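# Sort bronze bushings from turntable into crate

## Task

Transfer every bronze bushing from the turntable into the crate while the steel bushings stay on the turntable. The crate must finish level and still seated in its corner guides. Parts count only if they stay put without the robot holding them, and nothing the robot is touching at the end may settle by more than about a fingernail's width once released.

## Robot and tools

Robot: two arms, left_arm and right_arm, each ending in a parallel gripper. The gripper's fingers extend along its own +z axis and close along its own y axis. The reported end_effector_position is the spot between the finger pads when closed, roughly 2 cm short of the fingertips; closing pushes the tips about 10 mm further along +z. Reported hand positions can be off, more so at long reach.

World frame (used in all results): origin on the table surface midway between the arms, +z up, +x outward over the table, left_arm on the +y side. The arm names do not indicate image sides.

Row format (shared by execute_actions and move): one flat list of 14 numbers, each in [-1, 1], always all 14 even if one arm is idle. Order: left_arm dx, dy, dz, rx, ry, rz, opening, then right_arm dx, dy, dz, rx, ry, rz, opening. dx..rz are an offset, not a pose: they express the gripper's target relative to its measured pose at the start of the action, in that gripper's own axes. Scale: 1.0 equals 0.6 m of translation or 180 degrees of rotation; rx, ry, rz form a single rotation vector. Opening is absolute, not an offset: +1 fully open (0.084 m), -1 closed.

execute_actions(actions): a list of actions run in sequence. Each action is a table of up to 15 rows, one per control step of 1/30 s; if fewer rows are given, the last row is held for the remaining steps of the 15. Every row in an action is measured from that action's start pose, not from the row before. The first action of a call starts from the last pose reported in this scene. An empty list simply returns the current state and images.

move(target, speed, blocking): target is one 14-number row as above; its offsets are taken from the pose in the most recent result showing one. Each gripper travels a straight line toward its target; both paths finish together, lasting 0.5 to 10 s (cut off at 10 s, possibly short). speed is top path speed in m/s, 0.002 to 0.5, default 0.25; rotation rate is capped at twice that in rad/s. Paths ignore obstacles and the other arm. Grippers lag and may drift or overshoot speed, especially with a nearly straight arm. Faster moves strike harder, and aiming further past a contact pushes harder. The opening is sent when the move begins. With blocking=false you get a result after 0.5 s while the arm keeps going; check with wait(0), and use wait or stop before issuing new rows or moves. The result adds a move: line with the ending (done, off_target, moving, held, fault) and active limits; an ending naming one arm means the other finished fine. held means a safety check blocked the final step; limits=paced means the commanded pose was clipped; limits=held means some steps were blocked and the arm may then surge faster than speed. Distances to target are given per gripper.

wait(seconds): 0 to 10; lets time pass with each arm holding its last command; returns early if a running move ends.

stop(): brakes the running move; needs braking room, more when fast. Fingers keep moving.

zoom_image(camera, region): camera is cam_high, cam_left_wrist or cam_right_wrist; region is [x0, y0, x1, y1] in pixels of that camera's latest image (origin top-left), at most 504 by 504.

finished_scene(scene): ends the current scene (give its number) once the robot has held the last command; irreversible, and reports success. Replying without any tool call also ends things.

Control details: each step the commanded pose is clipped to within 70 mm and 16 degrees of the measured pose, then damped inverse kinematics drives the joints, favouring position over orientation. After an action an arm continues at most to its last clipped pose, so distant targets need further actions. Hand target lines show where the controller is currently driving. Joints accelerate over 0.16 s to at most 3.14 rad/s and are synchronised per arm. To keep an idle arm still, send it the offset back to its desired pose in the first call of a reply and zeros afterwards, always with its intended opening. The robot keeps its last command while you compose a reply.

Gripping: grip_measured is the finger opening on the command scale. To hold something, command an opening clearly below grip_measured; a bigger gap squeezes harder (about 24 N per pad up to ~6 cm wide parts; fast closes can spike). Resending grip_measured still grips gently on parts up to ~6 cm; wider parts may slip. Brief tugs on held parts or nudges to loose items can occur.

Results: state line per arm with position (m), quaternion wxyz, linear and angular velocities, plus joint positions, torques (offset, scaled and noisy), grip_measured, and images from cam_high, cam_left_wrist, cam_right_wrist (504x504 each). Calibration for each camera is given (pinhole+radial K, D, T_world_to_cam); actual cameras may deviate slightly, and results list any camera whose numbers changed. A pose unreachable line means the clearance check altered or blocked that arm's command.

Avoid: arms colliding or pressing each other; contact torque reaching joint load limits (waist and shoulder 43.5, elbow and forearm roll 26.1, wrist pitch and wrist roll 17.4 N m, held weight included), which triggers a TORQUE FAULT: the arm backs off, halts 10 s and drops the rest of the call. Long loaded holds heat motors: MOTOR HOT warns from 65 °C; at 80 °C the arm is braked until cool (OVER-TEMPERATURE FAULT). Do not drop, slam or knock anything, never push the crate out of its guides or tilt it, keep everything on the table, and leave nothing resting on the grippers at the end. Faster, smoother, lower-effort runs are better.

Each tool is called after ">>>" as a command line: name --argument value for each argument, lists and objects as JSON in quotes; but a table of rows of numbers goes row by row, as --pt "numbers of a row", without its own name.

## Session

>>> execute_actions --actions '[]'

Scene clock: 0.00 s.
left_arm: end_effector_position=(+0.3042, +0.5527, +0.3304) grip_measured=+1.00 end_effector_quat_wxyz=(-0.007, -0.412, +0.911, -0.018) end_effector_velocity=(+0.000, +0.000, +0.000) end_effector_angular_velocity=(+0.000, -0.000, -0.000) | right_arm: end_effector_position=(+0.6722, -0.1021, +0.2580) grip_measured=+1.00 end_effector_quat_wxyz=(+0.527, +0.671, +0.486, +0.189) end_effector_velocity=(-0.000, -0.000, -0.001) end_effector_angular_velocity=(+0.000, +0.001, -0.001)
Joint positions: left_arm=[ 0.728 -0.287 -1.142 -0.029  1.455  3.074  0.084] | right_arm=[ 0.735  0.9   -2.145 -1.285  1.16  -0.081  0.084]
Joint velocities: left_arm=[-0. -0. -0.  0. -0.  0. -0.] | right_arm=[-0.     0.001  0.     0.001  0.     0.001  0.   ]
Joint torques (N m, as the arm reports them, + toward a larger angle): no reading
Motor temperatures (°C, as the motors report them): left_arm=[33 34 36 34 38 36] | right_arm=[35 32 38 33 41 36]
Hand target (left_arm): +0.304, +0.553, +0.330; -0.007, -0.412, +0.911, -0.018
Hand target (right_arm): +0.672, -0.102, +0.258; +0.527, +0.671, +0.486, +0.189

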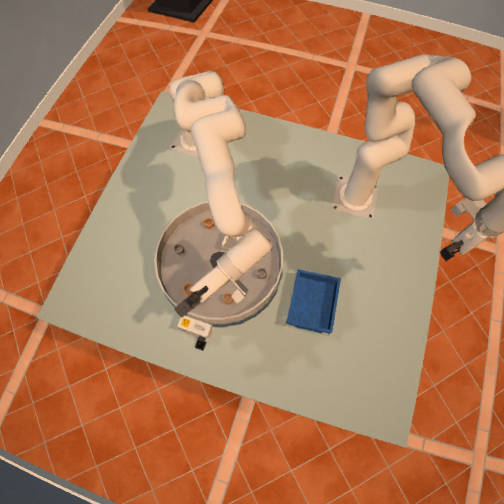

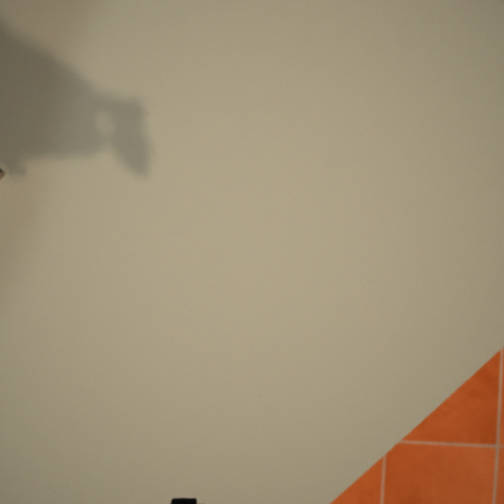

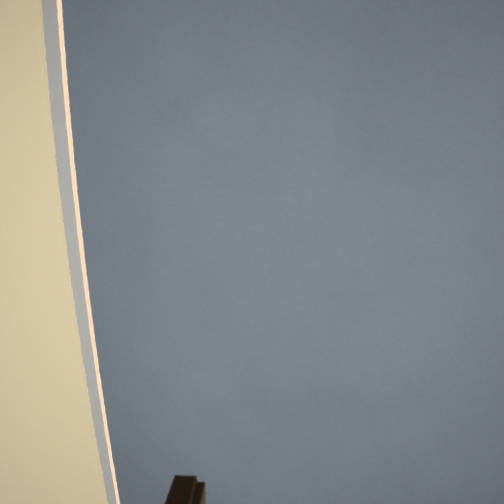

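>>> zoom_image --camera "cam_high" --region '[140, 190, 350, 350]'

Region (140, 190, 350, 350) of cam_high's 504x504 image, scaled by 2.400, with more detail than that image has; it fills the top 384 rows of this view, and the rest is white.

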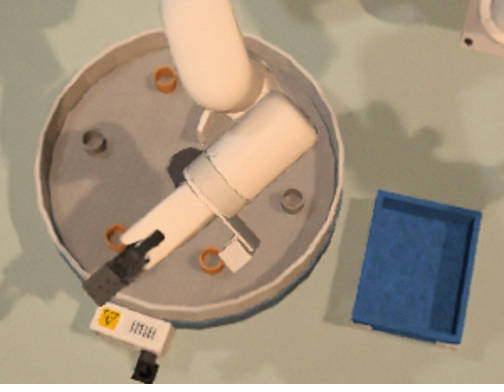

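>>> move --target '[0,0,0,0,0,0,1,-0.747,-0.168,-0.11,0,0,0,1]' --speed 0.4

>>> move --target '[0.663,-0.885,0.133,0,0,0,1,0,0,0,0,0,0,1]' --speed 0.4

Scene clock: 24.27 s.
left_arm: end_effector_position=(+0.3042, +0.5527, +0.3304) grip_measured=+1.00 end_effector_quat_wxyz=(-0.007, -0.412, +0.911, -0.018) end_effector_velocity=(+0.001, -0.000, +0.001) end_effector_angular_velocity=(+0.001, -0.001, -0.001) | right_arm: end_effector_position=(+0.3710, -0.4511, +0.3087) grip_measured=+1.00 end_effector_quat_wxyz=(+0.527, +0.671, +0.487, +0.189) end_effector_velocity=(-0.002, -0.001, +0.000) end_effector_angular_velocity=(+0.005, +0.005, +0.005)
Joint positions: left_arm=[ 0.728 -0.287 -1.142 -0.029  1.455  3.074  0.084] | right_arm=[ 0.174 -0.747 -0.345 -1.571  0.627  0.012  0.084]
Joint velocities: left_arm=[-0.001 -0.    -0.002 -0.    -0.     0.    -0.   ] | right_arm=[-0.014 -0.013  0.005  0.013 -0.019 -0.02   0.   ]
Joint torques (N m, as the arm reports them, + toward a larger angle): left_arm=[ -0.43 -18.44 -12.56  -1.04  -2.     0.1 ] | right_arm=[ -0.41  -7.69 -25.15   0.25   0.34   0.41]
Motor temperatures (°C, as the motors report them): left_arm=[33 35 44 34 39 36] | right_arm=[35 36 45 33 41 36]
Hand target (left_arm): +0.304, +0.553, +0.330; -0.007, -0.412, +0.911, -0.018
Hand target (right_arm): +0.371, -0.451, +0.309; +0.527, +0.671, +0.487, +0.189
Off the commanded pose (left_arm): 0.000 m, 0 deg.
Off the commanded pose (right_arm): 0.001 m, 0 deg.
move: done; limits=paced
camera_calibration (this result's frames):
cam_left_wrist: T_world_to_cam=[[-0.74587, 0.665204, -0.0343686, -0.097147], [0.666077, 0.745202, -0.031865, -0.534163], [0.00441485, -0.0466593, -0.998901, 0.488725], [0, 0, 0, 1]] pos_world=[0.281177, 0.485486, 0.467828]
cam_right_wrist: T_world_to_cam=[[0.461705, 0.0250084, 0.886681, -0.402518], [-0.453826, -0.852209, 0.260348, -0.226752], [0.762149, -0.522603, -0.38212, -0.273367], [0, 0, 0, 1]] pos_world=[0.291285, -0.326037, 0.31148]

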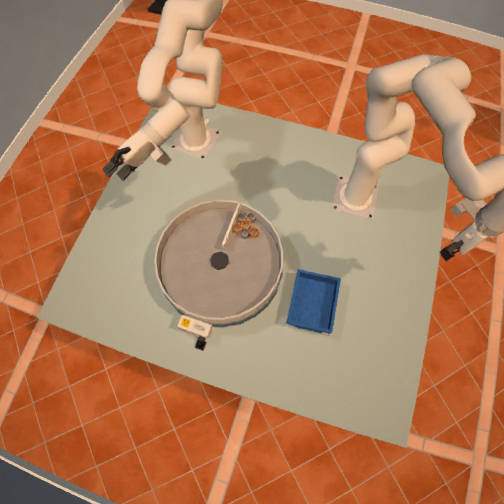

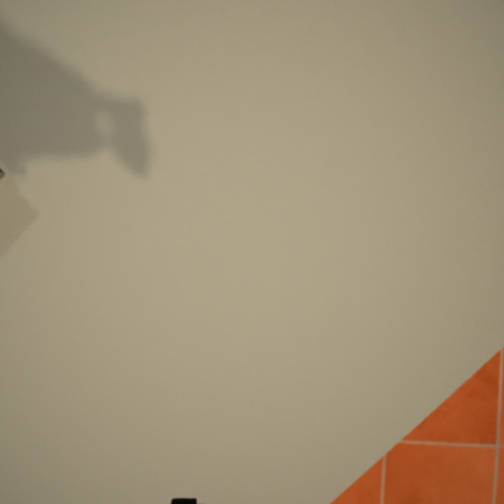

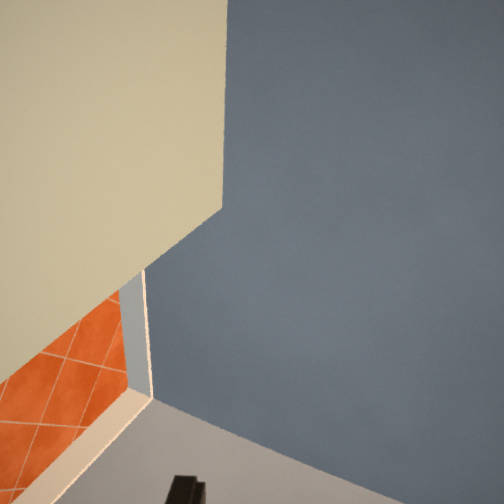

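Scene clock: 26.77 s.
left_arm: end_effector_position=(+0.4399, -0.0981, +0.2778) grip_measured=+1.00 end_effector_quat_wxyz=(-0.006, -0.412, +0.911, -0.019) end_effector_velocity=(-0.001, -0.002, -0.003) end_effector_angular_velocity=(+0.009, +0.010, -0.003) | right_arm: end_effector_position=(+0.3710, -0.4511, +0.3087) grip_measured=+1.00 end_effector_quat_wxyz=(+0.527, +0.671, +0.487, +0.189) end_effector_velocity=(+0.000, +0.000, +0.000) end_effector_angular_velocity=(-0.002, -0.000, +0.002)
Joint positions: left_arm=[-0.779  0.287 -1.641 -0.027  1.324  1.57   0.084] | right_arm=[ 0.174 -0.747 -0.345 -1.571  0.627  0.012  0.084]
Joint velocities: left_arm=[-0.003  0.015 -0.015  0.     0.013 -0.     0.   ] | right_arm=[-0.     0.    -0.001 -0.002 -0.001 -0.     0.   ]
Joint torques (N m, as the arm reports them, + toward a larger angle): left_arm=[  0.51 -33.73 -12.38  -1.16  -2.38   0.15] | right_arm=[ -0.72  -7.62 -25.16   0.13   0.13   0.16]
Motor temperatures (°C, as the motors report them): left_arm=[33 35 44 34 39 36] | right_arm=[35 35 45 33 41 36]
Hand target (left_arm): +0.440, -0.098, +0.277; -0.006, -0.412, +0.911, -0.019
Hand target (right_arm): +0.371, -0.451, +0.309; +0.527, +0.671, +0.487, +0.189
Off the commanded pose (left_arm): 0.002 m, 0 deg.
Off the commanded pose (right_arm): 0.000 m, 0 deg.
move: done; limits=paced
camera_calibration (this result's frames):
cam_left_wrist: T_world_to_cam=[[-0.745913, 0.664977, -0.0376772, 0.43618], [0.666002, 0.745305, -0.0310008, -0.141417], [0.00746623, -0.048217, -0.998809, 0.403707], [0, 0, 0, 1]] pos_world=[0.416522, -0.165185, 0.415277]
cam_right_wrist: T_world_to_cam=[[0.461705, 0.0250083, 0.886681, -0.402518], [-0.453826, -0.85221, 0.260348, -0.226752], [0.762149, -0.522603, -0.38212, -0.273367], [0, 0, 0, 1]] pos_world=[0.291285, -0.326037, 0.31148]

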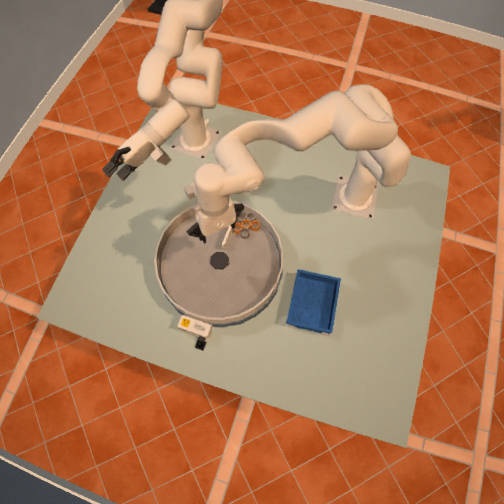

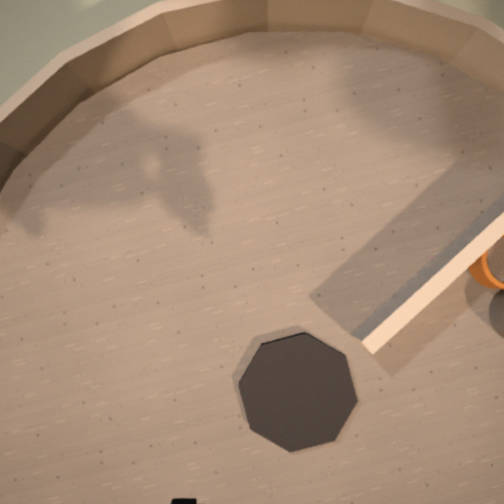

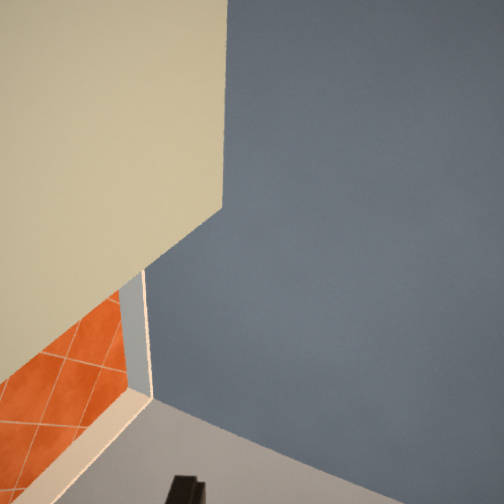

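>>> zoom_image --camera "cam_high" --region '[215, 195, 285, 255]'

Region (215, 195, 285, 255) of cam_high's 504x504 image, scaled by 7.200, with more detail than that image has; it fills the top 432 rows of this view, and the rest is white.

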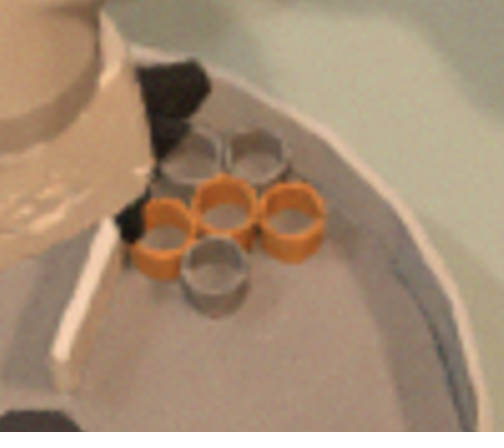

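>>> move --target '[0.016,0.34,0.097,0,0,0,1,0,0,0,0,0,0,1]'

Scene clock: 40.87 s.
left_arm: end_effector_position=(+0.2811, +0.0268, +0.2132) grip_measured=+1.00 end_effector_quat_wxyz=(-0.006, -0.412, +0.911, -0.019) end_effector_velocity=(-0.002, +0.002, -0.000) end_effector_angular_velocity=(+0.001, +0.000, +0.001) | right_arm: end_effector_position=(+0.3710, -0.4511, +0.3087) grip_measured=+1.00 end_effector_quat_wxyz=(+0.527, +0.671, +0.487, +0.189) end_effector_velocity=(-0.000, -0.001, -0.001) end_effector_angular_velocity=(-0.001, +0.002, -0.002)
Joint positions: left_arm=[-0.816 -0.389 -0.705 -0.029  1.063  1.541  0.084] | right_arm=[ 0.174 -0.747 -0.345 -1.571  0.627  0.012  0.084]
Joint velocities: left_arm=[ 0.    -0.009  0.009  0.001  0.001 -0.001 -0.   ] | right_arm=[ 0.     0.     0.001  0.001  0.002 -0.001  0.   ]
Joint torques (N m, as the arm reports them, + toward a larger angle): left_arm=[ -0.14 -15.8  -12.12  -1.46  -2.31   0.27] | right_arm=[ -0.51  -7.88 -25.12   0.1    0.16   0.26]
Motor temperatures (°C, as the motors report them): left_arm=[33 37 45 34 39 36] | right_arm=[35 34 47 33 41 36]
Hand target (left_arm): +0.281, +0.027, +0.213; -0.006, -0.412, +0.911, -0.019
Hand target (right_arm): +0.371, -0.451, +0.309; +0.527, +0.671, +0.487, +0.189
Off the commanded pose (left_arm): 0.001 m, 0 deg.
Off the commanded pose (right_arm): 0.000 m, 0 deg.
move: done
camera_calibration (this result's frames):
cam_left_wrist: T_world_to_cam=[[-0.745678, 0.665252, -0.0374645, 0.23211], [0.666268, 0.74506, -0.0311968, -0.130788], [0.00715958, -0.0482242, -0.998811, 0.34646], [0, 0, 0, 1]] pos_world=[0.257738, -0.0402591, 0.350664]
cam_right_wrist: T_world_to_cam=[[0.461705, 0.0250083, 0.886681, -0.402518], [-0.453826, -0.852209, 0.260348, -0.226752], [0.762149, -0.522603, -0.38212, -0.273367], [0, 0, 0, 1]] pos_world=[0.291285, -0.326037, 0.31148]

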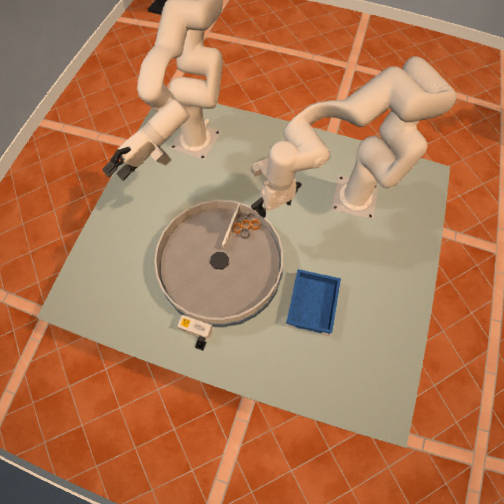

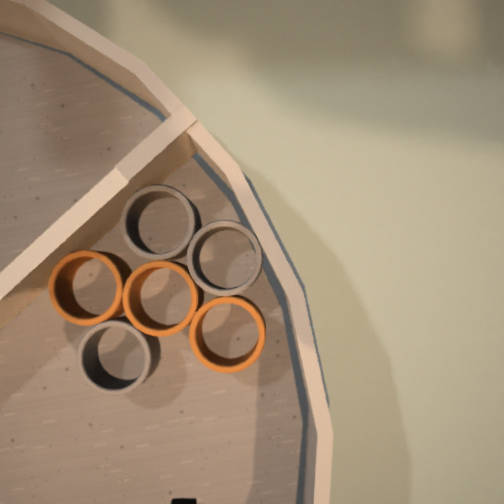

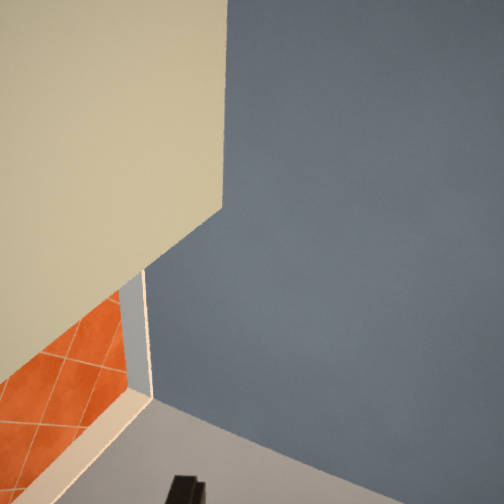

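>>> move --target '[0.05,-0.063,0.17,0,0,-0.178,0.2,0,0,0,0,0,0,1]'

Scene clock: 59.03 s.
left_arm: end_effector_position=(+0.2918, -0.0267, +0.1168) grip_measured=+0.20 end_effector_quat_wxyz=(-0.011, -0.647, +0.762, -0.021) end_effector_velocity=(+0.000, +0.001, -0.002) end_effector_angular_velocity=(+0.004, +0.001, +0.007) | right_arm: end_effector_position=(+0.3710, -0.4511, +0.3087) grip_measured=+1.00 end_effector_quat_wxyz=(+0.527, +0.671, +0.487, +0.189) end_effector_velocity=(+0.000, +0.000, -0.000) end_effector_angular_velocity=(-0.002, +0.001, +0.001)
Joint positions: left_arm=[-0.895 -0.082 -0.695 -0.035  0.736  0.915  0.053] | right_arm=[ 0.174 -0.747 -0.345 -1.571  0.627  0.012  0.084]
Joint velocities: left_arm=[ 0.     0.005  0.001  0.004 -0.003 -0.009  0.001] | right_arm=[ 0.     0.     0.    -0.001 -0.    -0.001  0.   ]
Joint torques (N m, as the arm reports them, + toward a larger angle): left_arm=[-0.15 -8.09 -5.38 -1.09 -2.86  0.27] | right_arm=[ -0.43  -7.29 -25.1    0.15   0.28   0.3 ]
Motor temperatures (°C, as the motors report them): left_arm=[33 36 46 34 39 36] | right_arm=[35 33 48 33 41 36]
Hand target (left_arm): +0.290, -0.025, +0.113; -0.011, -0.647, +0.762, -0.017
Hand target (right_arm): +0.371, -0.451, +0.309; +0.527, +0.671, +0.487, +0.189
Off the commanded pose (left_arm): 0.004 m, 0 deg.
Off the commanded pose (right_arm): 0.000 m, 0 deg.
move: off_target (left_arm)
camera_calibration (this result's frames):
cam_left_wrist: T_world_to_cam=[[-0.98526, 0.169244, -0.0248952, 0.327195], [0.170291, 0.984189, -0.0487155, 0.0521205], [0.0162567, -0.0522368, -0.998502, 0.244674], [0, 0, 0, 1]] pos_world=[0.309519, -0.0938913, 0.254992]
cam_right_wrist: T_world_to_cam=[[0.461705, 0.0250083, 0.886681, -0.402518], [-0.453826, -0.852209, 0.260348, -0.226752], [0.762149, -0.522603, -0.38212, -0.273367], [0, 0, 0, 1]] pos_world=[0.291285, -0.326037, 0.31148]

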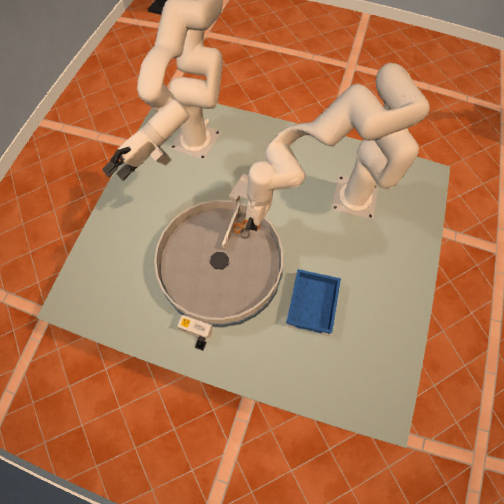

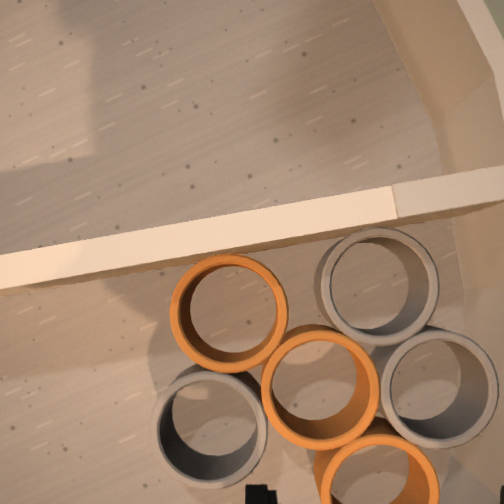

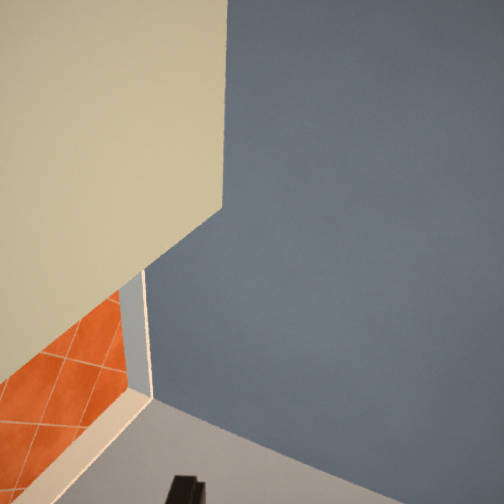

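>>> move --target '[0,-0.006,0.13,0,0,0,-0.02,0,0,0,0,0,0,1]' --speed 0.05

Scene clock: 78.57 s.
left_arm: end_effector_position=(+0.3221, -0.0607, +0.1169) grip_measured=-0.03 end_effector_quat_wxyz=(-0.010, -0.645, +0.761, -0.076) end_effector_velocity=(-0.000, -0.000, +0.000) end_effector_angular_velocity=(-0.000, -0.001, -0.001) | right_arm: end_effector_position=(+0.3710, -0.4511, +0.3087) grip_measured=+1.00 end_effector_quat_wxyz=(+0.527, +0.671, +0.487, +0.189) end_effector_velocity=(-0.000, -0.000, -0.000) end_effector_angular_velocity=(-0.001, -0.001, -0.001)
Joint positions: left_arm=[-0.896  0.001 -0.751 -0.041  0.598  0.922  0.043] | right_arm=[ 0.174 -0.747 -0.345 -1.571  0.627  0.012  0.084]
Joint velocities: left_arm=[-0.001  0.    -0.     0.    -0.     0.    -0.   ] | right_arm=[ 0.     0.     0.    -0.002  0.001  0.002  0.   ]
Joint torques (N m, as the arm reports them, + toward a larger angle): left_arm=[  0.15 -23.9  -11.15  -1.1   -2.56   0.14] | right_arm=[ -0.72  -7.53 -25.15  -0.12   0.28   0.3 ]
Motor temperatures (°C, as the motors report them): left_arm=[33 36 43 34 39 36] | right_arm=[35 33 48 33 41 36]
Hand target (left_arm): +0.322, -0.061, +0.117; -0.010, -0.645, +0.761, -0.076
Hand target (right_arm): +0.371, -0.451, +0.309; +0.527, +0.671, +0.487, +0.189
Off the commanded pose (left_arm): 0.087 m, 6 deg.
Off the commanded pose (right_arm): 0.000 m, 0 deg.
TORQUE FAULT: the external load on joint 3 (elbow) of the left arm reached its load limit, and that arm stopped for 10 seconds. That time counts as 18 of the actions that you can send in this scene. A torque fault stops only its own arm. That arm's remaining commands of this call were not run. Joint 3 (elbow) of that arm moved back by up to 3 degrees. That arm holds there, with its grip as last carried out, and accepts commands again: back off and push less far. That arm stops again, at the same cost, whenever a joint's load reaches its limit.
move: fault (left_arm); limits=paced
camera_calibration (this result's frames):
cam_left_wrist: T_world_to_cam=[[-0.980309, 0.163097, -0.111326, 0.370969], [0.175993, 0.977298, -0.117966, 0.0862731], [0.0895587, -0.135236, -0.986758, 0.212465], [0, 0, 0, 1]] pos_world=[0.329453, -0.116086, 0.261127]
cam_right_wrist: T_world_to_cam=[[0.461705, 0.0250084, 0.886681, -0.402518], [-0.453826, -0.852209, 0.260349, -0.226752], [0.762149, -0.522603, -0.38212, -0.273367], [0, 0, 0, 1]] pos_world=[0.291285, -0.326037, 0.31148]

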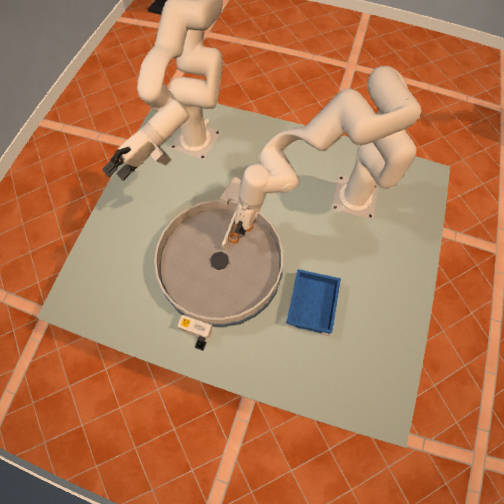

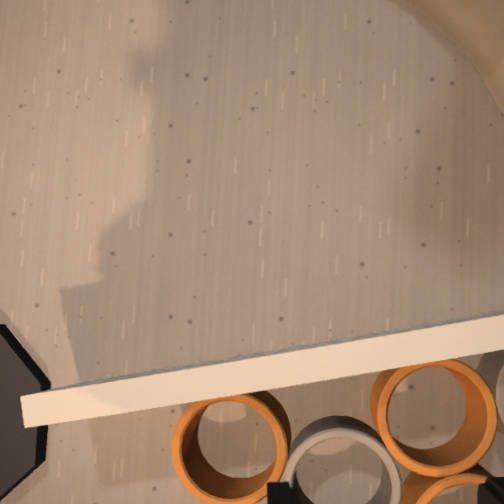

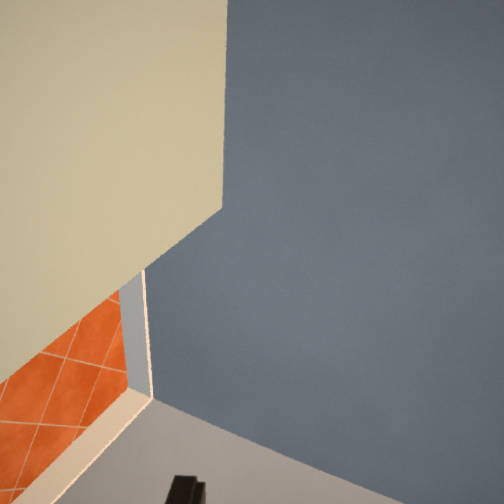

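Fault from the rim. Lift and re-look.

>>> move --target '[0,0,-0.15,0.02,0.03,0,-0.02,0,0,0,0,0,0,1]'

Scene clock: 82.33 s.
left_arm: end_effector_position=(+0.3144, -0.0488, +0.2050) grip_measured=-0.03 end_effector_quat_wxyz=(-0.026, -0.641, +0.756, -0.130) end_effector_velocity=(+0.001, -0.001, +0.004) end_effector_angular_velocity=(-0.006, -0.005, -0.000) | right_arm: end_effector_position=(+0.3710, -0.4511, +0.3087) grip_measured=+1.00 end_effector_quat_wxyz=(+0.527, +0.671, +0.487, +0.189) end_effector_velocity=(-0.000, +0.000, -0.000) end_effector_angular_velocity=(-0.000, +0.000, +0.001)
Joint positions: left_arm=[-0.876 -0.261 -0.717 -0.093  0.722  0.973  0.043] | right_arm=[ 0.174 -0.747 -0.345 -1.571  0.627  0.012  0.084]
Joint velocities: left_arm=[ 0.    -0.007 -0.003 -0.001  0.002  0.001 -0.   ] | right_arm=[-0.    -0.001  0.    -0.    -0.001 -0.     0.   ]
Joint torques (N m, as the arm reports them, + toward a larger angle): left_arm=[  0.13 -19.68 -12.44  -1.22  -2.92   0.22] | right_arm=[ -0.77  -7.47 -25.29   0.35   0.21   0.3 ]
Motor temperatures (°C, as the motors report them): left_arm=[33 36 43 34 39 36] | right_arm=[35 33 48 33 41 36]
Hand target (left_arm): +0.315, -0.049, +0.206; -0.026, -0.640, +0.756, -0.131
Hand target (right_arm): +0.371, -0.451, +0.309; +0.527, +0.671, +0.487, +0.189
Off the commanded pose (left_arm): 0.001 m, 0 deg.
Off the commanded pose (right_arm): 0.000 m, 0 deg.
move: done
camera_calibration (this result's frames):
cam_left_wrist: T_world_to_cam=[[-0.973413, 0.15107, -0.172179, 0.381024], [0.185912, 0.960169, -0.208596, 0.100991], [0.133809, -0.23506, -0.962726, 0.277994], [0, 0, 0, 1]] pos_world=[0.31492, -0.0891848, 0.354303]
cam_right_wrist: T_world_to_cam=[[0.461705, 0.0250084, 0.886681, -0.402518], [-0.453826, -0.852209, 0.260349, -0.226752], [0.762149, -0.522603, -0.38212, -0.273367], [0, 0, 0, 1]] pos_world=[0.291285, -0.326037, 0.31148]

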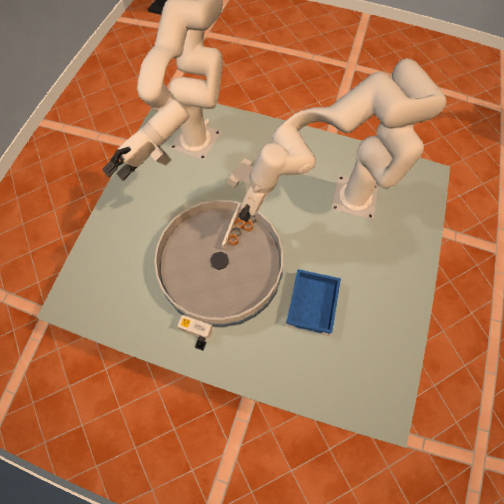

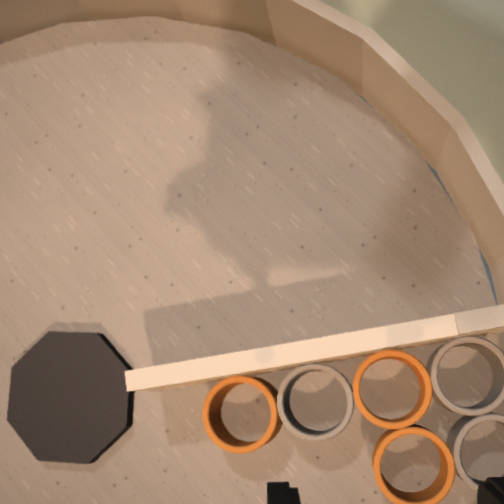

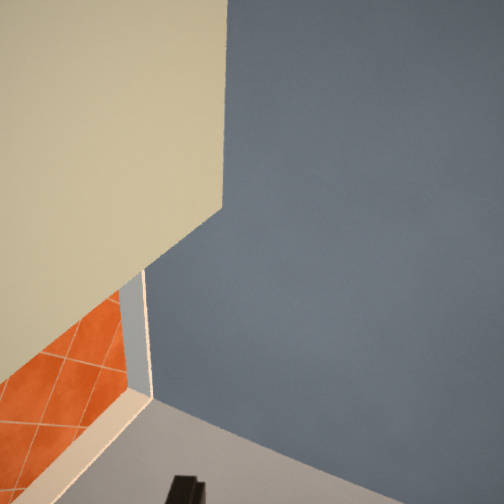

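>>> move --target '[0,0,0,-0.0524,-0.066,0,-0.02,0,0,0,0,0,0,1]'

Scene clock: 91.90 s.
left_arm: end_effector_position=(+0.3145, -0.0486, +0.2052) grip_measured=-0.03 end_effector_quat_wxyz=(+0.001, -0.646, +0.763, -0.001) end_effector_velocity=(+0.000, -0.000, +0.000) end_effector_angular_velocity=(+0.007, +0.005, +0.001) | right_arm: end_effector_position=(+0.3710, -0.4511, +0.3087) grip_measured=+1.00 end_effector_quat_wxyz=(+0.527, +0.671, +0.487, +0.189) end_effector_velocity=(+0.000, +0.000, -0.000) end_effector_angular_velocity=(-0.001, +0.001, +0.002)
Joint positions: left_arm=[-0.899 -0.084 -0.98   0.001  1.062  0.887  0.043] | right_arm=[ 0.174 -0.747 -0.345 -1.571  0.627  0.012  0.084]
Joint velocities: left_arm=[-0.     0.007 -0.011  0.001  0.013 -0.001 -0.   ] | right_arm=[-0.    -0.     0.    -0.    -0.001 -0.001  0.   ]
Joint torques (N m, as the arm reports them, + toward a larger angle): left_arm=[  0.79 -23.75 -12.24  -1.22  -1.94   0.22] | right_arm=[ -0.38  -7.27 -25.38   0.33   0.16   0.23]
Motor temperatures (°C, as the motors report them): left_arm=[33 36 45 34 39 36] | right_arm=[35 33 49 33 41 36]
Hand target (left_arm): +0.315, -0.049, +0.205; +0.001, -0.646, +0.763, -0.001
Hand target (right_arm): +0.371, -0.451, +0.309; +0.527, +0.671, +0.487, +0.189
Off the commanded pose (left_arm): 0.000 m, 0 deg.
Off the commanded pose (right_arm): 0.000 m, 0 deg.
move: done
camera_calibration (this result's frames):
cam_left_wrist: T_world_to_cam=[[-0.985143, 0.171486, -0.00928311, 0.352348], [0.171539, 0.985163, -0.0052813, 0.0648136], [0.00823971, -0.00679525, -0.999943, 0.336442], [0, 0, 0, 1]] pos_world=[0.333223, -0.121988, 0.340036]
cam_right_wrist: T_world_to_cam=[[0.461705, 0.0250084, 0.886681, -0.402518], [-0.453825, -0.85221, 0.260348, -0.226752], [0.762149, -0.522603, -0.38212, -0.273367], [0, 0, 0, 1]] pos_world=[0.291285, -0.326037, 0.31148]

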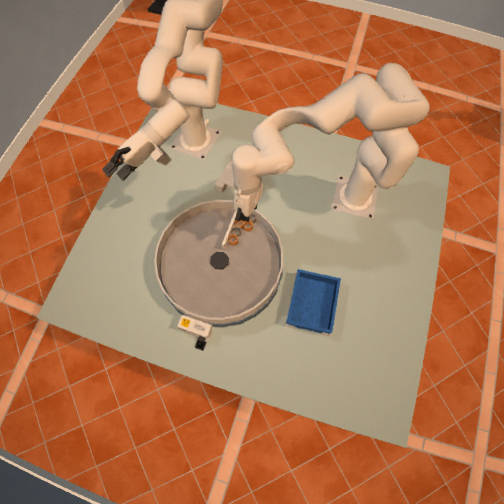

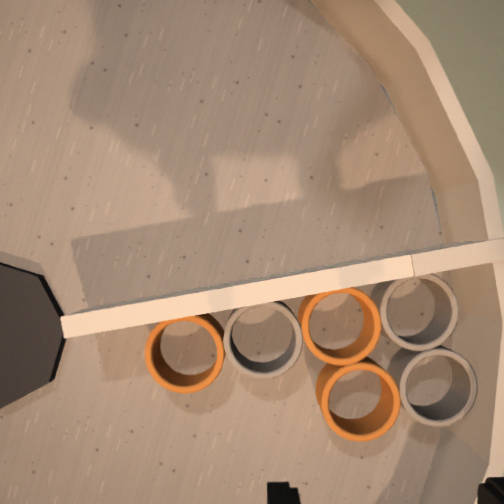

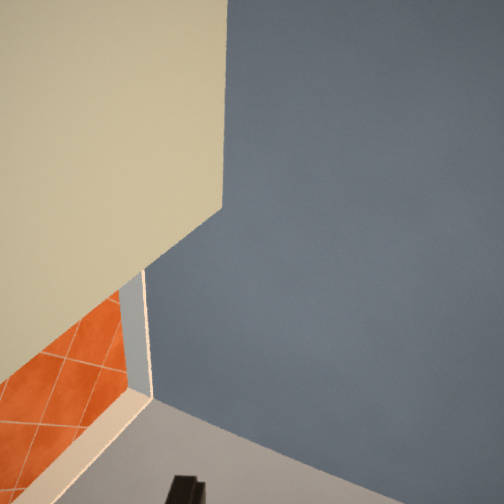

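>>> move --target '[0.04,-0.124,0.13,0,0,0,-0.6,0,0,0,0,0,0,1]'

Scene clock: 118.07 s.
left_arm: end_effector_position=(+0.3840, -0.0849, +0.1280) grip_measured=-0.62 end_effector_quat_wxyz=(+0.001, -0.646, +0.763, -0.001) end_effector_velocity=(-0.000, +0.001, -0.004) end_effector_angular_velocity=(+0.006, +0.005, -0.000) | right_arm: end_effector_position=(+0.3710, -0.4511, +0.3087) grip_measured=+1.00 end_effector_quat_wxyz=(+0.527, +0.671, +0.487, +0.189) end_effector_velocity=(-0.000, +0.000, +0.000) end_effector_angular_velocity=(-0.000, -0.000, +0.000)
Joint positions: left_arm=[-0.844  0.252 -1.16   0.001  0.905  0.942  0.017] | right_arm=[ 0.174 -0.747 -0.345 -1.571  0.627  0.012  0.084]
Joint velocities: left_arm=[ 0.001  0.009 -0.002  0.     0.002  0.001  0.   ] | right_arm=[ 0.    -0.001  0.     0.     0.    -0.001  0.   ]
Joint torques (N m, as the arm reports them, + toward a larger angle): left_arm=[  0.31 -32.13 -11.89  -1.05  -2.2    0.16] | right_arm=[ -0.66  -7.25 -25.27   0.07   0.27   0.12]
Motor temperatures (°C, as the motors report them): left_arm=[33 36 46 34 39 36] | right_arm=[35 33 49 33 41 36]
Hand target (left_arm): +0.384, -0.085, +0.127; +0.000, -0.646, +0.763, -0.001
Hand target (right_arm): +0.371, -0.451, +0.309; +0.527, +0.671, +0.487, +0.189
Off the commanded pose (left_arm): 0.001 m, 0 deg.
Off the commanded pose (right_arm): 0.000 m, 0 deg.
move: done
camera_calibration (this result's frames):
cam_left_wrist: T_world_to_cam=[[-0.985082, 0.171801, -0.00986699, 0.426407], [0.171863, 0.985104, -0.00582756, 0.0882157], [0.00871883, -0.00743639, -0.999934, 0.258212], [0, 0, 0, 1]] pos_world=[0.402634, -0.158238, 0.262916]
cam_right_wrist: T_world_to_cam=[[0.461705, 0.0250085, 0.886681, -0.402518], [-0.453826, -0.852209, 0.260349, -0.226752], [0.762149, -0.522603, -0.38212, -0.273367], [0, 0, 0, 1]] pos_world=[0.291285, -0.326037, 0.31148]

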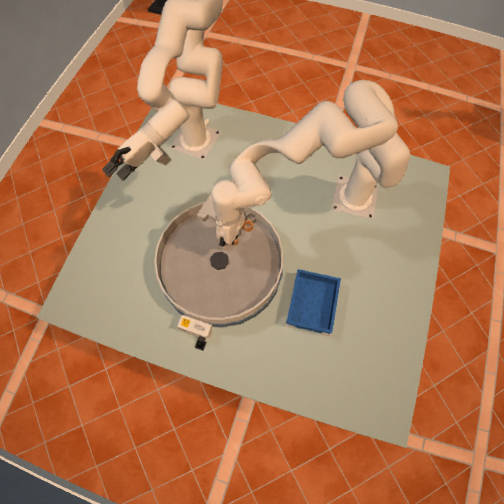

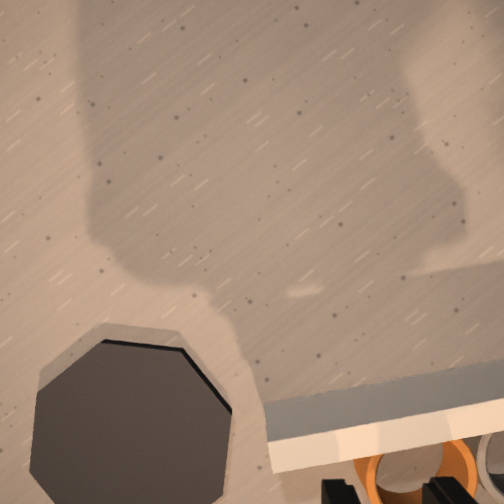

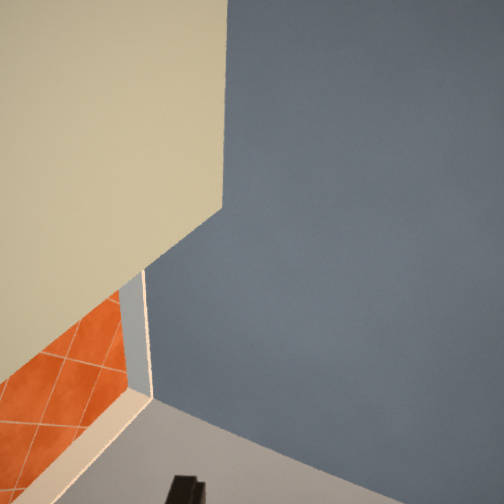

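>>> move --target '[0,-0.005,0.1,0,0,0,-0.6,0,0,0,0,0,0,1]' --speed 0.04

Scene clock: 132.83 s.
left_arm: end_effector_position=(+0.3965, -0.0920, +0.1252) grip_measured=-0.62 end_effector_quat_wxyz=(+0.004, -0.647, +0.762, -0.039) end_effector_velocity=(-0.000, +0.000, -0.000) end_effector_angular_velocity=(+0.001, +0.001, -0.000) | right_arm: end_effector_position=(+0.3710, -0.4511, +0.3087) grip_measured=+1.00 end_effector_quat_wxyz=(+0.527, +0.671, +0.487, +0.189) end_effector_velocity=(-0.000, -0.001, +0.000) end_effector_angular_velocity=(-0.001, -0.000, -0.003)
Joint positions: left_arm=[-0.837  0.251 -1.128  0.003  0.798  0.944  0.017] | right_arm=[ 0.174 -0.747 -0.345 -1.571  0.627  0.012  0.084]
Joint velocities: left_arm=[-0.    -0.     0.     0.     0.001  0.    -0.   ] | right_arm=[-0.    -0.001 -0.     0.001  0.002 -0.001  0.   ]
Joint torques (N m, as the arm reports them, + toward a larger angle): left_arm=[  0.03 -31.68 -11.77  -1.29  -2.56  -0.14] | right_arm=[ -0.48  -7.31 -25.31   0.26   0.19   0.37]
Motor temperatures (°C, as the motors report them): left_arm=[33 37 46 34 40 36] | right_arm=[35 32 49 33 41 36]
Hand target (left_arm): +0.396, -0.092, +0.125; +0.004, -0.647, +0.762, -0.039
Hand target (right_arm): +0.371, -0.451, +0.309; +0.527, +0.671, +0.487, +0.189
Off the commanded pose (left_arm): 0.058 m, 4 deg.
Off the commanded pose (right_arm): 0.000 m, 0 deg.
TORQUE FAULT: the external load on joint 2 (shoulder) of the left arm reached its load limit, and that arm stopped for 10 seconds. That time counts as 18 of the actions that you can send in this scene. A torque fault stops only its own arm. That arm's remaining commands of this call were not run. Joint 2 (shoulder) of that arm moved back by up to 3 degrees. That arm holds there, with its grip as last carried out, and accepts commands again: back off and push less far. That arm stops again, at the same cost, whenever a joint's load reaches its limit.
move: fault (left_arm)
camera_calibration (this result's frames):
cam_left_wrist: T_world_to_cam=[[-0.983297, 0.166887, -0.0726374, 0.446577], [0.170627, 0.98413, -0.0487263, 0.098816], [0.0633529, -0.0603064, -0.996167, 0.228256], [0, 0, 0, 1]] pos_world=[0.407796, -0.15801, 0.264635]
cam_right_wrist: T_world_to_cam=[[0.461705, 0.0250084, 0.886681, -0.402518], [-0.453826, -0.852209, 0.260349, -0.226752], [0.762149, -0.522603, -0.38212, -0.273367], [0, 0, 0, 1]] pos_world=[0.291285, -0.326037, 0.31148]

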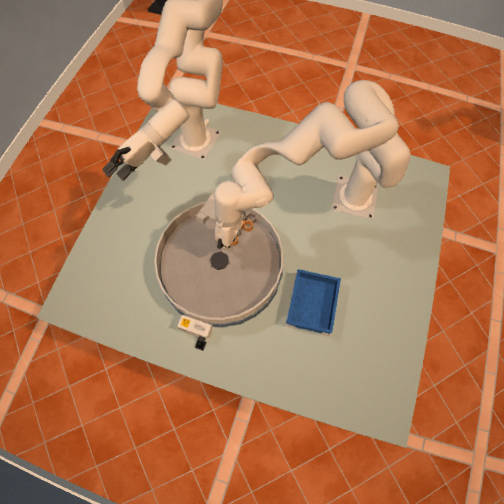

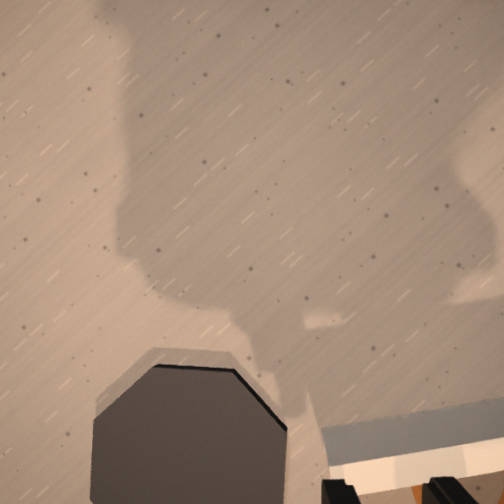

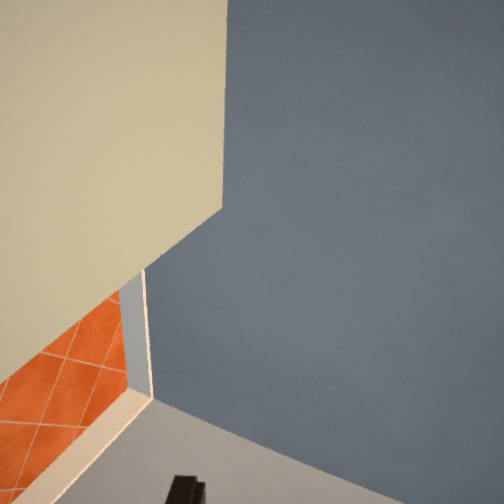

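>>> move --target '[0,0,-0.13,-0.0206,-0.0141,0,-0.6,0,0,0,0,0,0,1]'

Scene clock: 151.63 s.
left_arm: end_effector_position=(+0.3918, -0.0873, +0.2021) grip_measured=-0.62 end_effector_quat_wxyz=(+0.000, -0.647, +0.762, +0.000) end_effector_velocity=(+0.002, -0.002, +0.006) end_effector_angular_velocity=(-0.005, -0.005, -0.000) | right_arm: end_effector_position=(+0.3710, -0.4511, +0.3087) grip_measured=+1.00 end_effector_quat_wxyz=(+0.527, +0.671, +0.487, +0.189) end_effector_velocity=(+0.000, +0.000, +0.000) end_effector_angular_velocity=(-0.001, -0.001, +0.001)
Joint positions: left_arm=[-0.837  0.193 -1.305  0.001  1.113  0.946  0.017] | right_arm=[ 0.174 -0.747 -0.345 -1.571  0.627  0.012  0.084]
Joint velocities: left_arm=[-0.    -0.003 -0.014 -0.     0.01   0.     0.   ] | right_arm=[ 0.     0.    -0.001 -0.002  0.     0.001  0.   ]
Joint torques (N m, as the arm reports them, + toward a larger angle): left_arm=[ -0.24 -31.24 -12.48  -1.25  -2.21   0.03] | right_arm=[ -0.5   -7.91 -25.31  -0.03   0.19   0.25]
Motor temperatures (°C, as the motors report them): left_arm=[33 38 46 34 40 36] | right_arm=[35 32 49 33 41 36]
Hand target (left_arm): +0.392, -0.088, +0.203; +0.000, -0.647, +0.762, -0.000
Hand target (right_arm): +0.371, -0.451, +0.309; +0.527, +0.671, +0.487, +0.189
Off the commanded pose (left_arm): 0.001 m, 0 deg.
Off the commanded pose (right_arm): 0.000 m, 0 deg.
move: done
camera_calibration (this result's frames):
cam_left_wrist: T_world_to_cam=[[-0.985636, 0.168743, -0.0069229, 0.434576], [0.168773, 0.985647, -0.00398138, 0.0905223], [0.00615171, -0.00509259, -0.999968, 0.333498], [0, 0, 0, 1]] pos_world=[0.411004, -0.160856, 0.336856]
cam_right_wrist: T_world_to_cam=[[0.461705, 0.0250083, 0.886681, -0.402518], [-0.453826, -0.85221, 0.260348, -0.226752], [0.762149, -0.522603, -0.38212, -0.273367], [0, 0, 0, 1]] pos_world=[0.291285, -0.326037, 0.31148]

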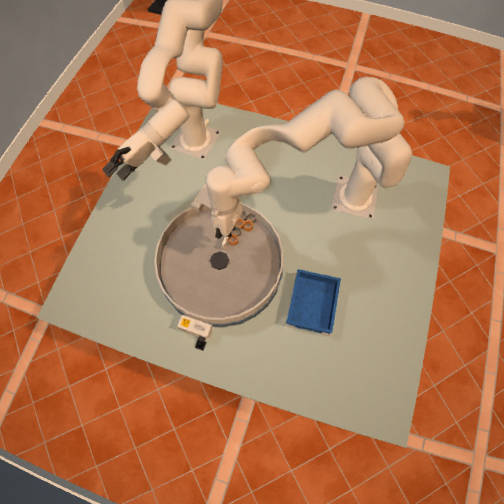

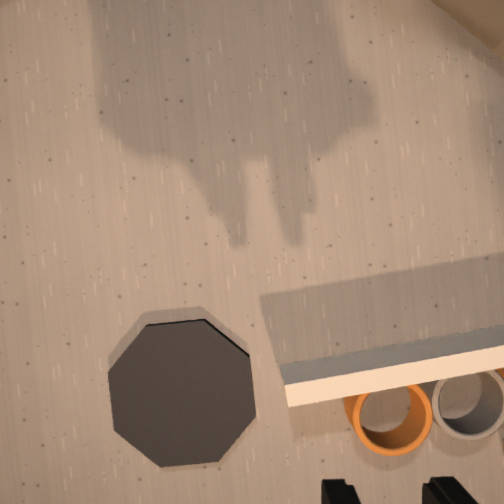

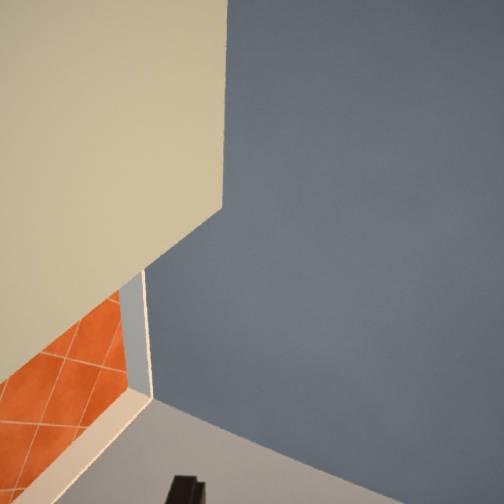

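>>> move --target '[0.01,0.005,0.115,0,0,0,-0.6,0,0,0,0,0,0,1]'

Scene clock: 156.17 s.
left_arm: end_effector_position=(+0.3881, -0.0931, +0.1340) grip_measured=-0.62 end_effector_quat_wxyz=(+0.000, -0.647, +0.762, -0.000) end_effector_velocity=(-0.001, +0.002, -0.005) end_effector_angular_velocity=(+0.006, +0.005, +0.002) | right_arm: end_effector_position=(+0.3710, -0.4511, +0.3087) grip_measured=+1.00 end_effector_quat_wxyz=(+0.527, +0.671, +0.487, +0.189) end_effector_velocity=(-0.000, -0.000, +0.000) end_effector_angular_velocity=(+0.002, -0.001, -0.001)
Joint positions: left_arm=[-0.849  0.273 -1.207  0.001  0.934  0.934  0.017] | right_arm=[ 0.174 -0.747 -0.345 -1.571  0.627  0.012  0.084]
Joint velocities: left_arm=[ 0.001  0.007  0.006  0.    -0.004 -0.001 -0.   ] | right_arm=[-0.    -0.001 -0.     0.001  0.     0.001  0.   ]
Joint torques (N m, as the arm reports them, + toward a larger angle): left_arm=[  0.85 -32.83 -11.66  -0.89  -2.34   0.1 ] | right_arm=[ -0.8   -7.38 -25.15   0.28   0.22   0.23]
Motor temperatures (°C, as the motors report them): left_arm=[33 38 46 34 40 36] | right_arm=[35 32 49 33 41 36]
Hand target (left_arm): +0.388, -0.093, +0.133; +0.000, -0.647, +0.762, +0.000
Hand target (right_arm): +0.371, -0.451, +0.309; +0.527, +0.671, +0.487, +0.189
Off the commanded pose (left_arm): 0.001 m, 0 deg.
Off the commanded pose (right_arm): 0.000 m, 0 deg.
move: done
camera_calibration (this result's frames):
cam_left_wrist: T_world_to_cam=[[-0.985596, 0.168926, -0.00803483, 0.43163], [0.168969, 0.985609, -0.00500292, 0.0966586], [0.00707407, -0.0062885, -0.999955, 0.264874], [0, 0, 0, 1]] pos_world=[0.407207, -0.166515, 0.268814]
cam_right_wrist: T_world_to_cam=[[0.461705, 0.0250083, 0.886681, -0.402518], [-0.453826, -0.852209, 0.260348, -0.226752], [0.762149, -0.522603, -0.38212, -0.273367], [0, 0, 0, 1]] pos_world=[0.291285, -0.326037, 0.31148]

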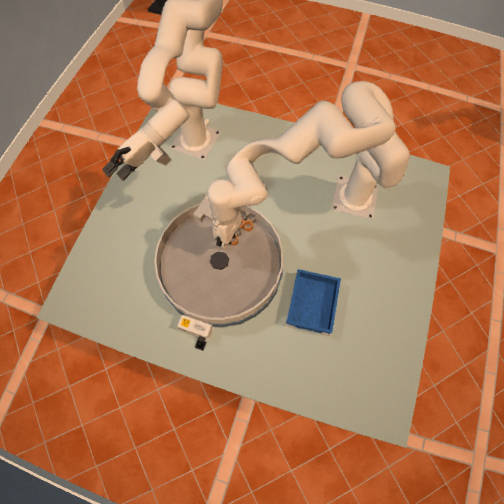

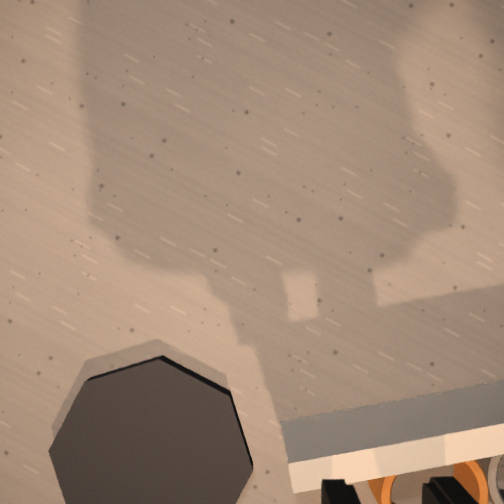

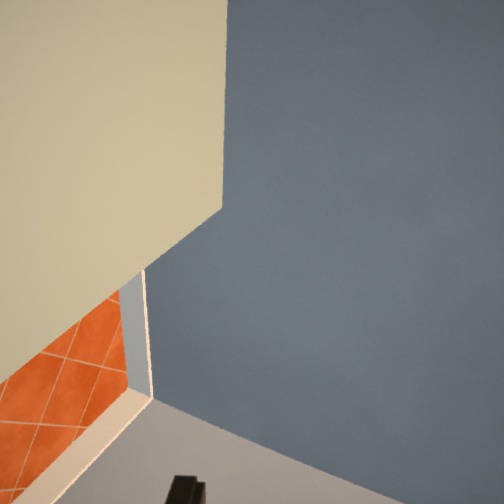

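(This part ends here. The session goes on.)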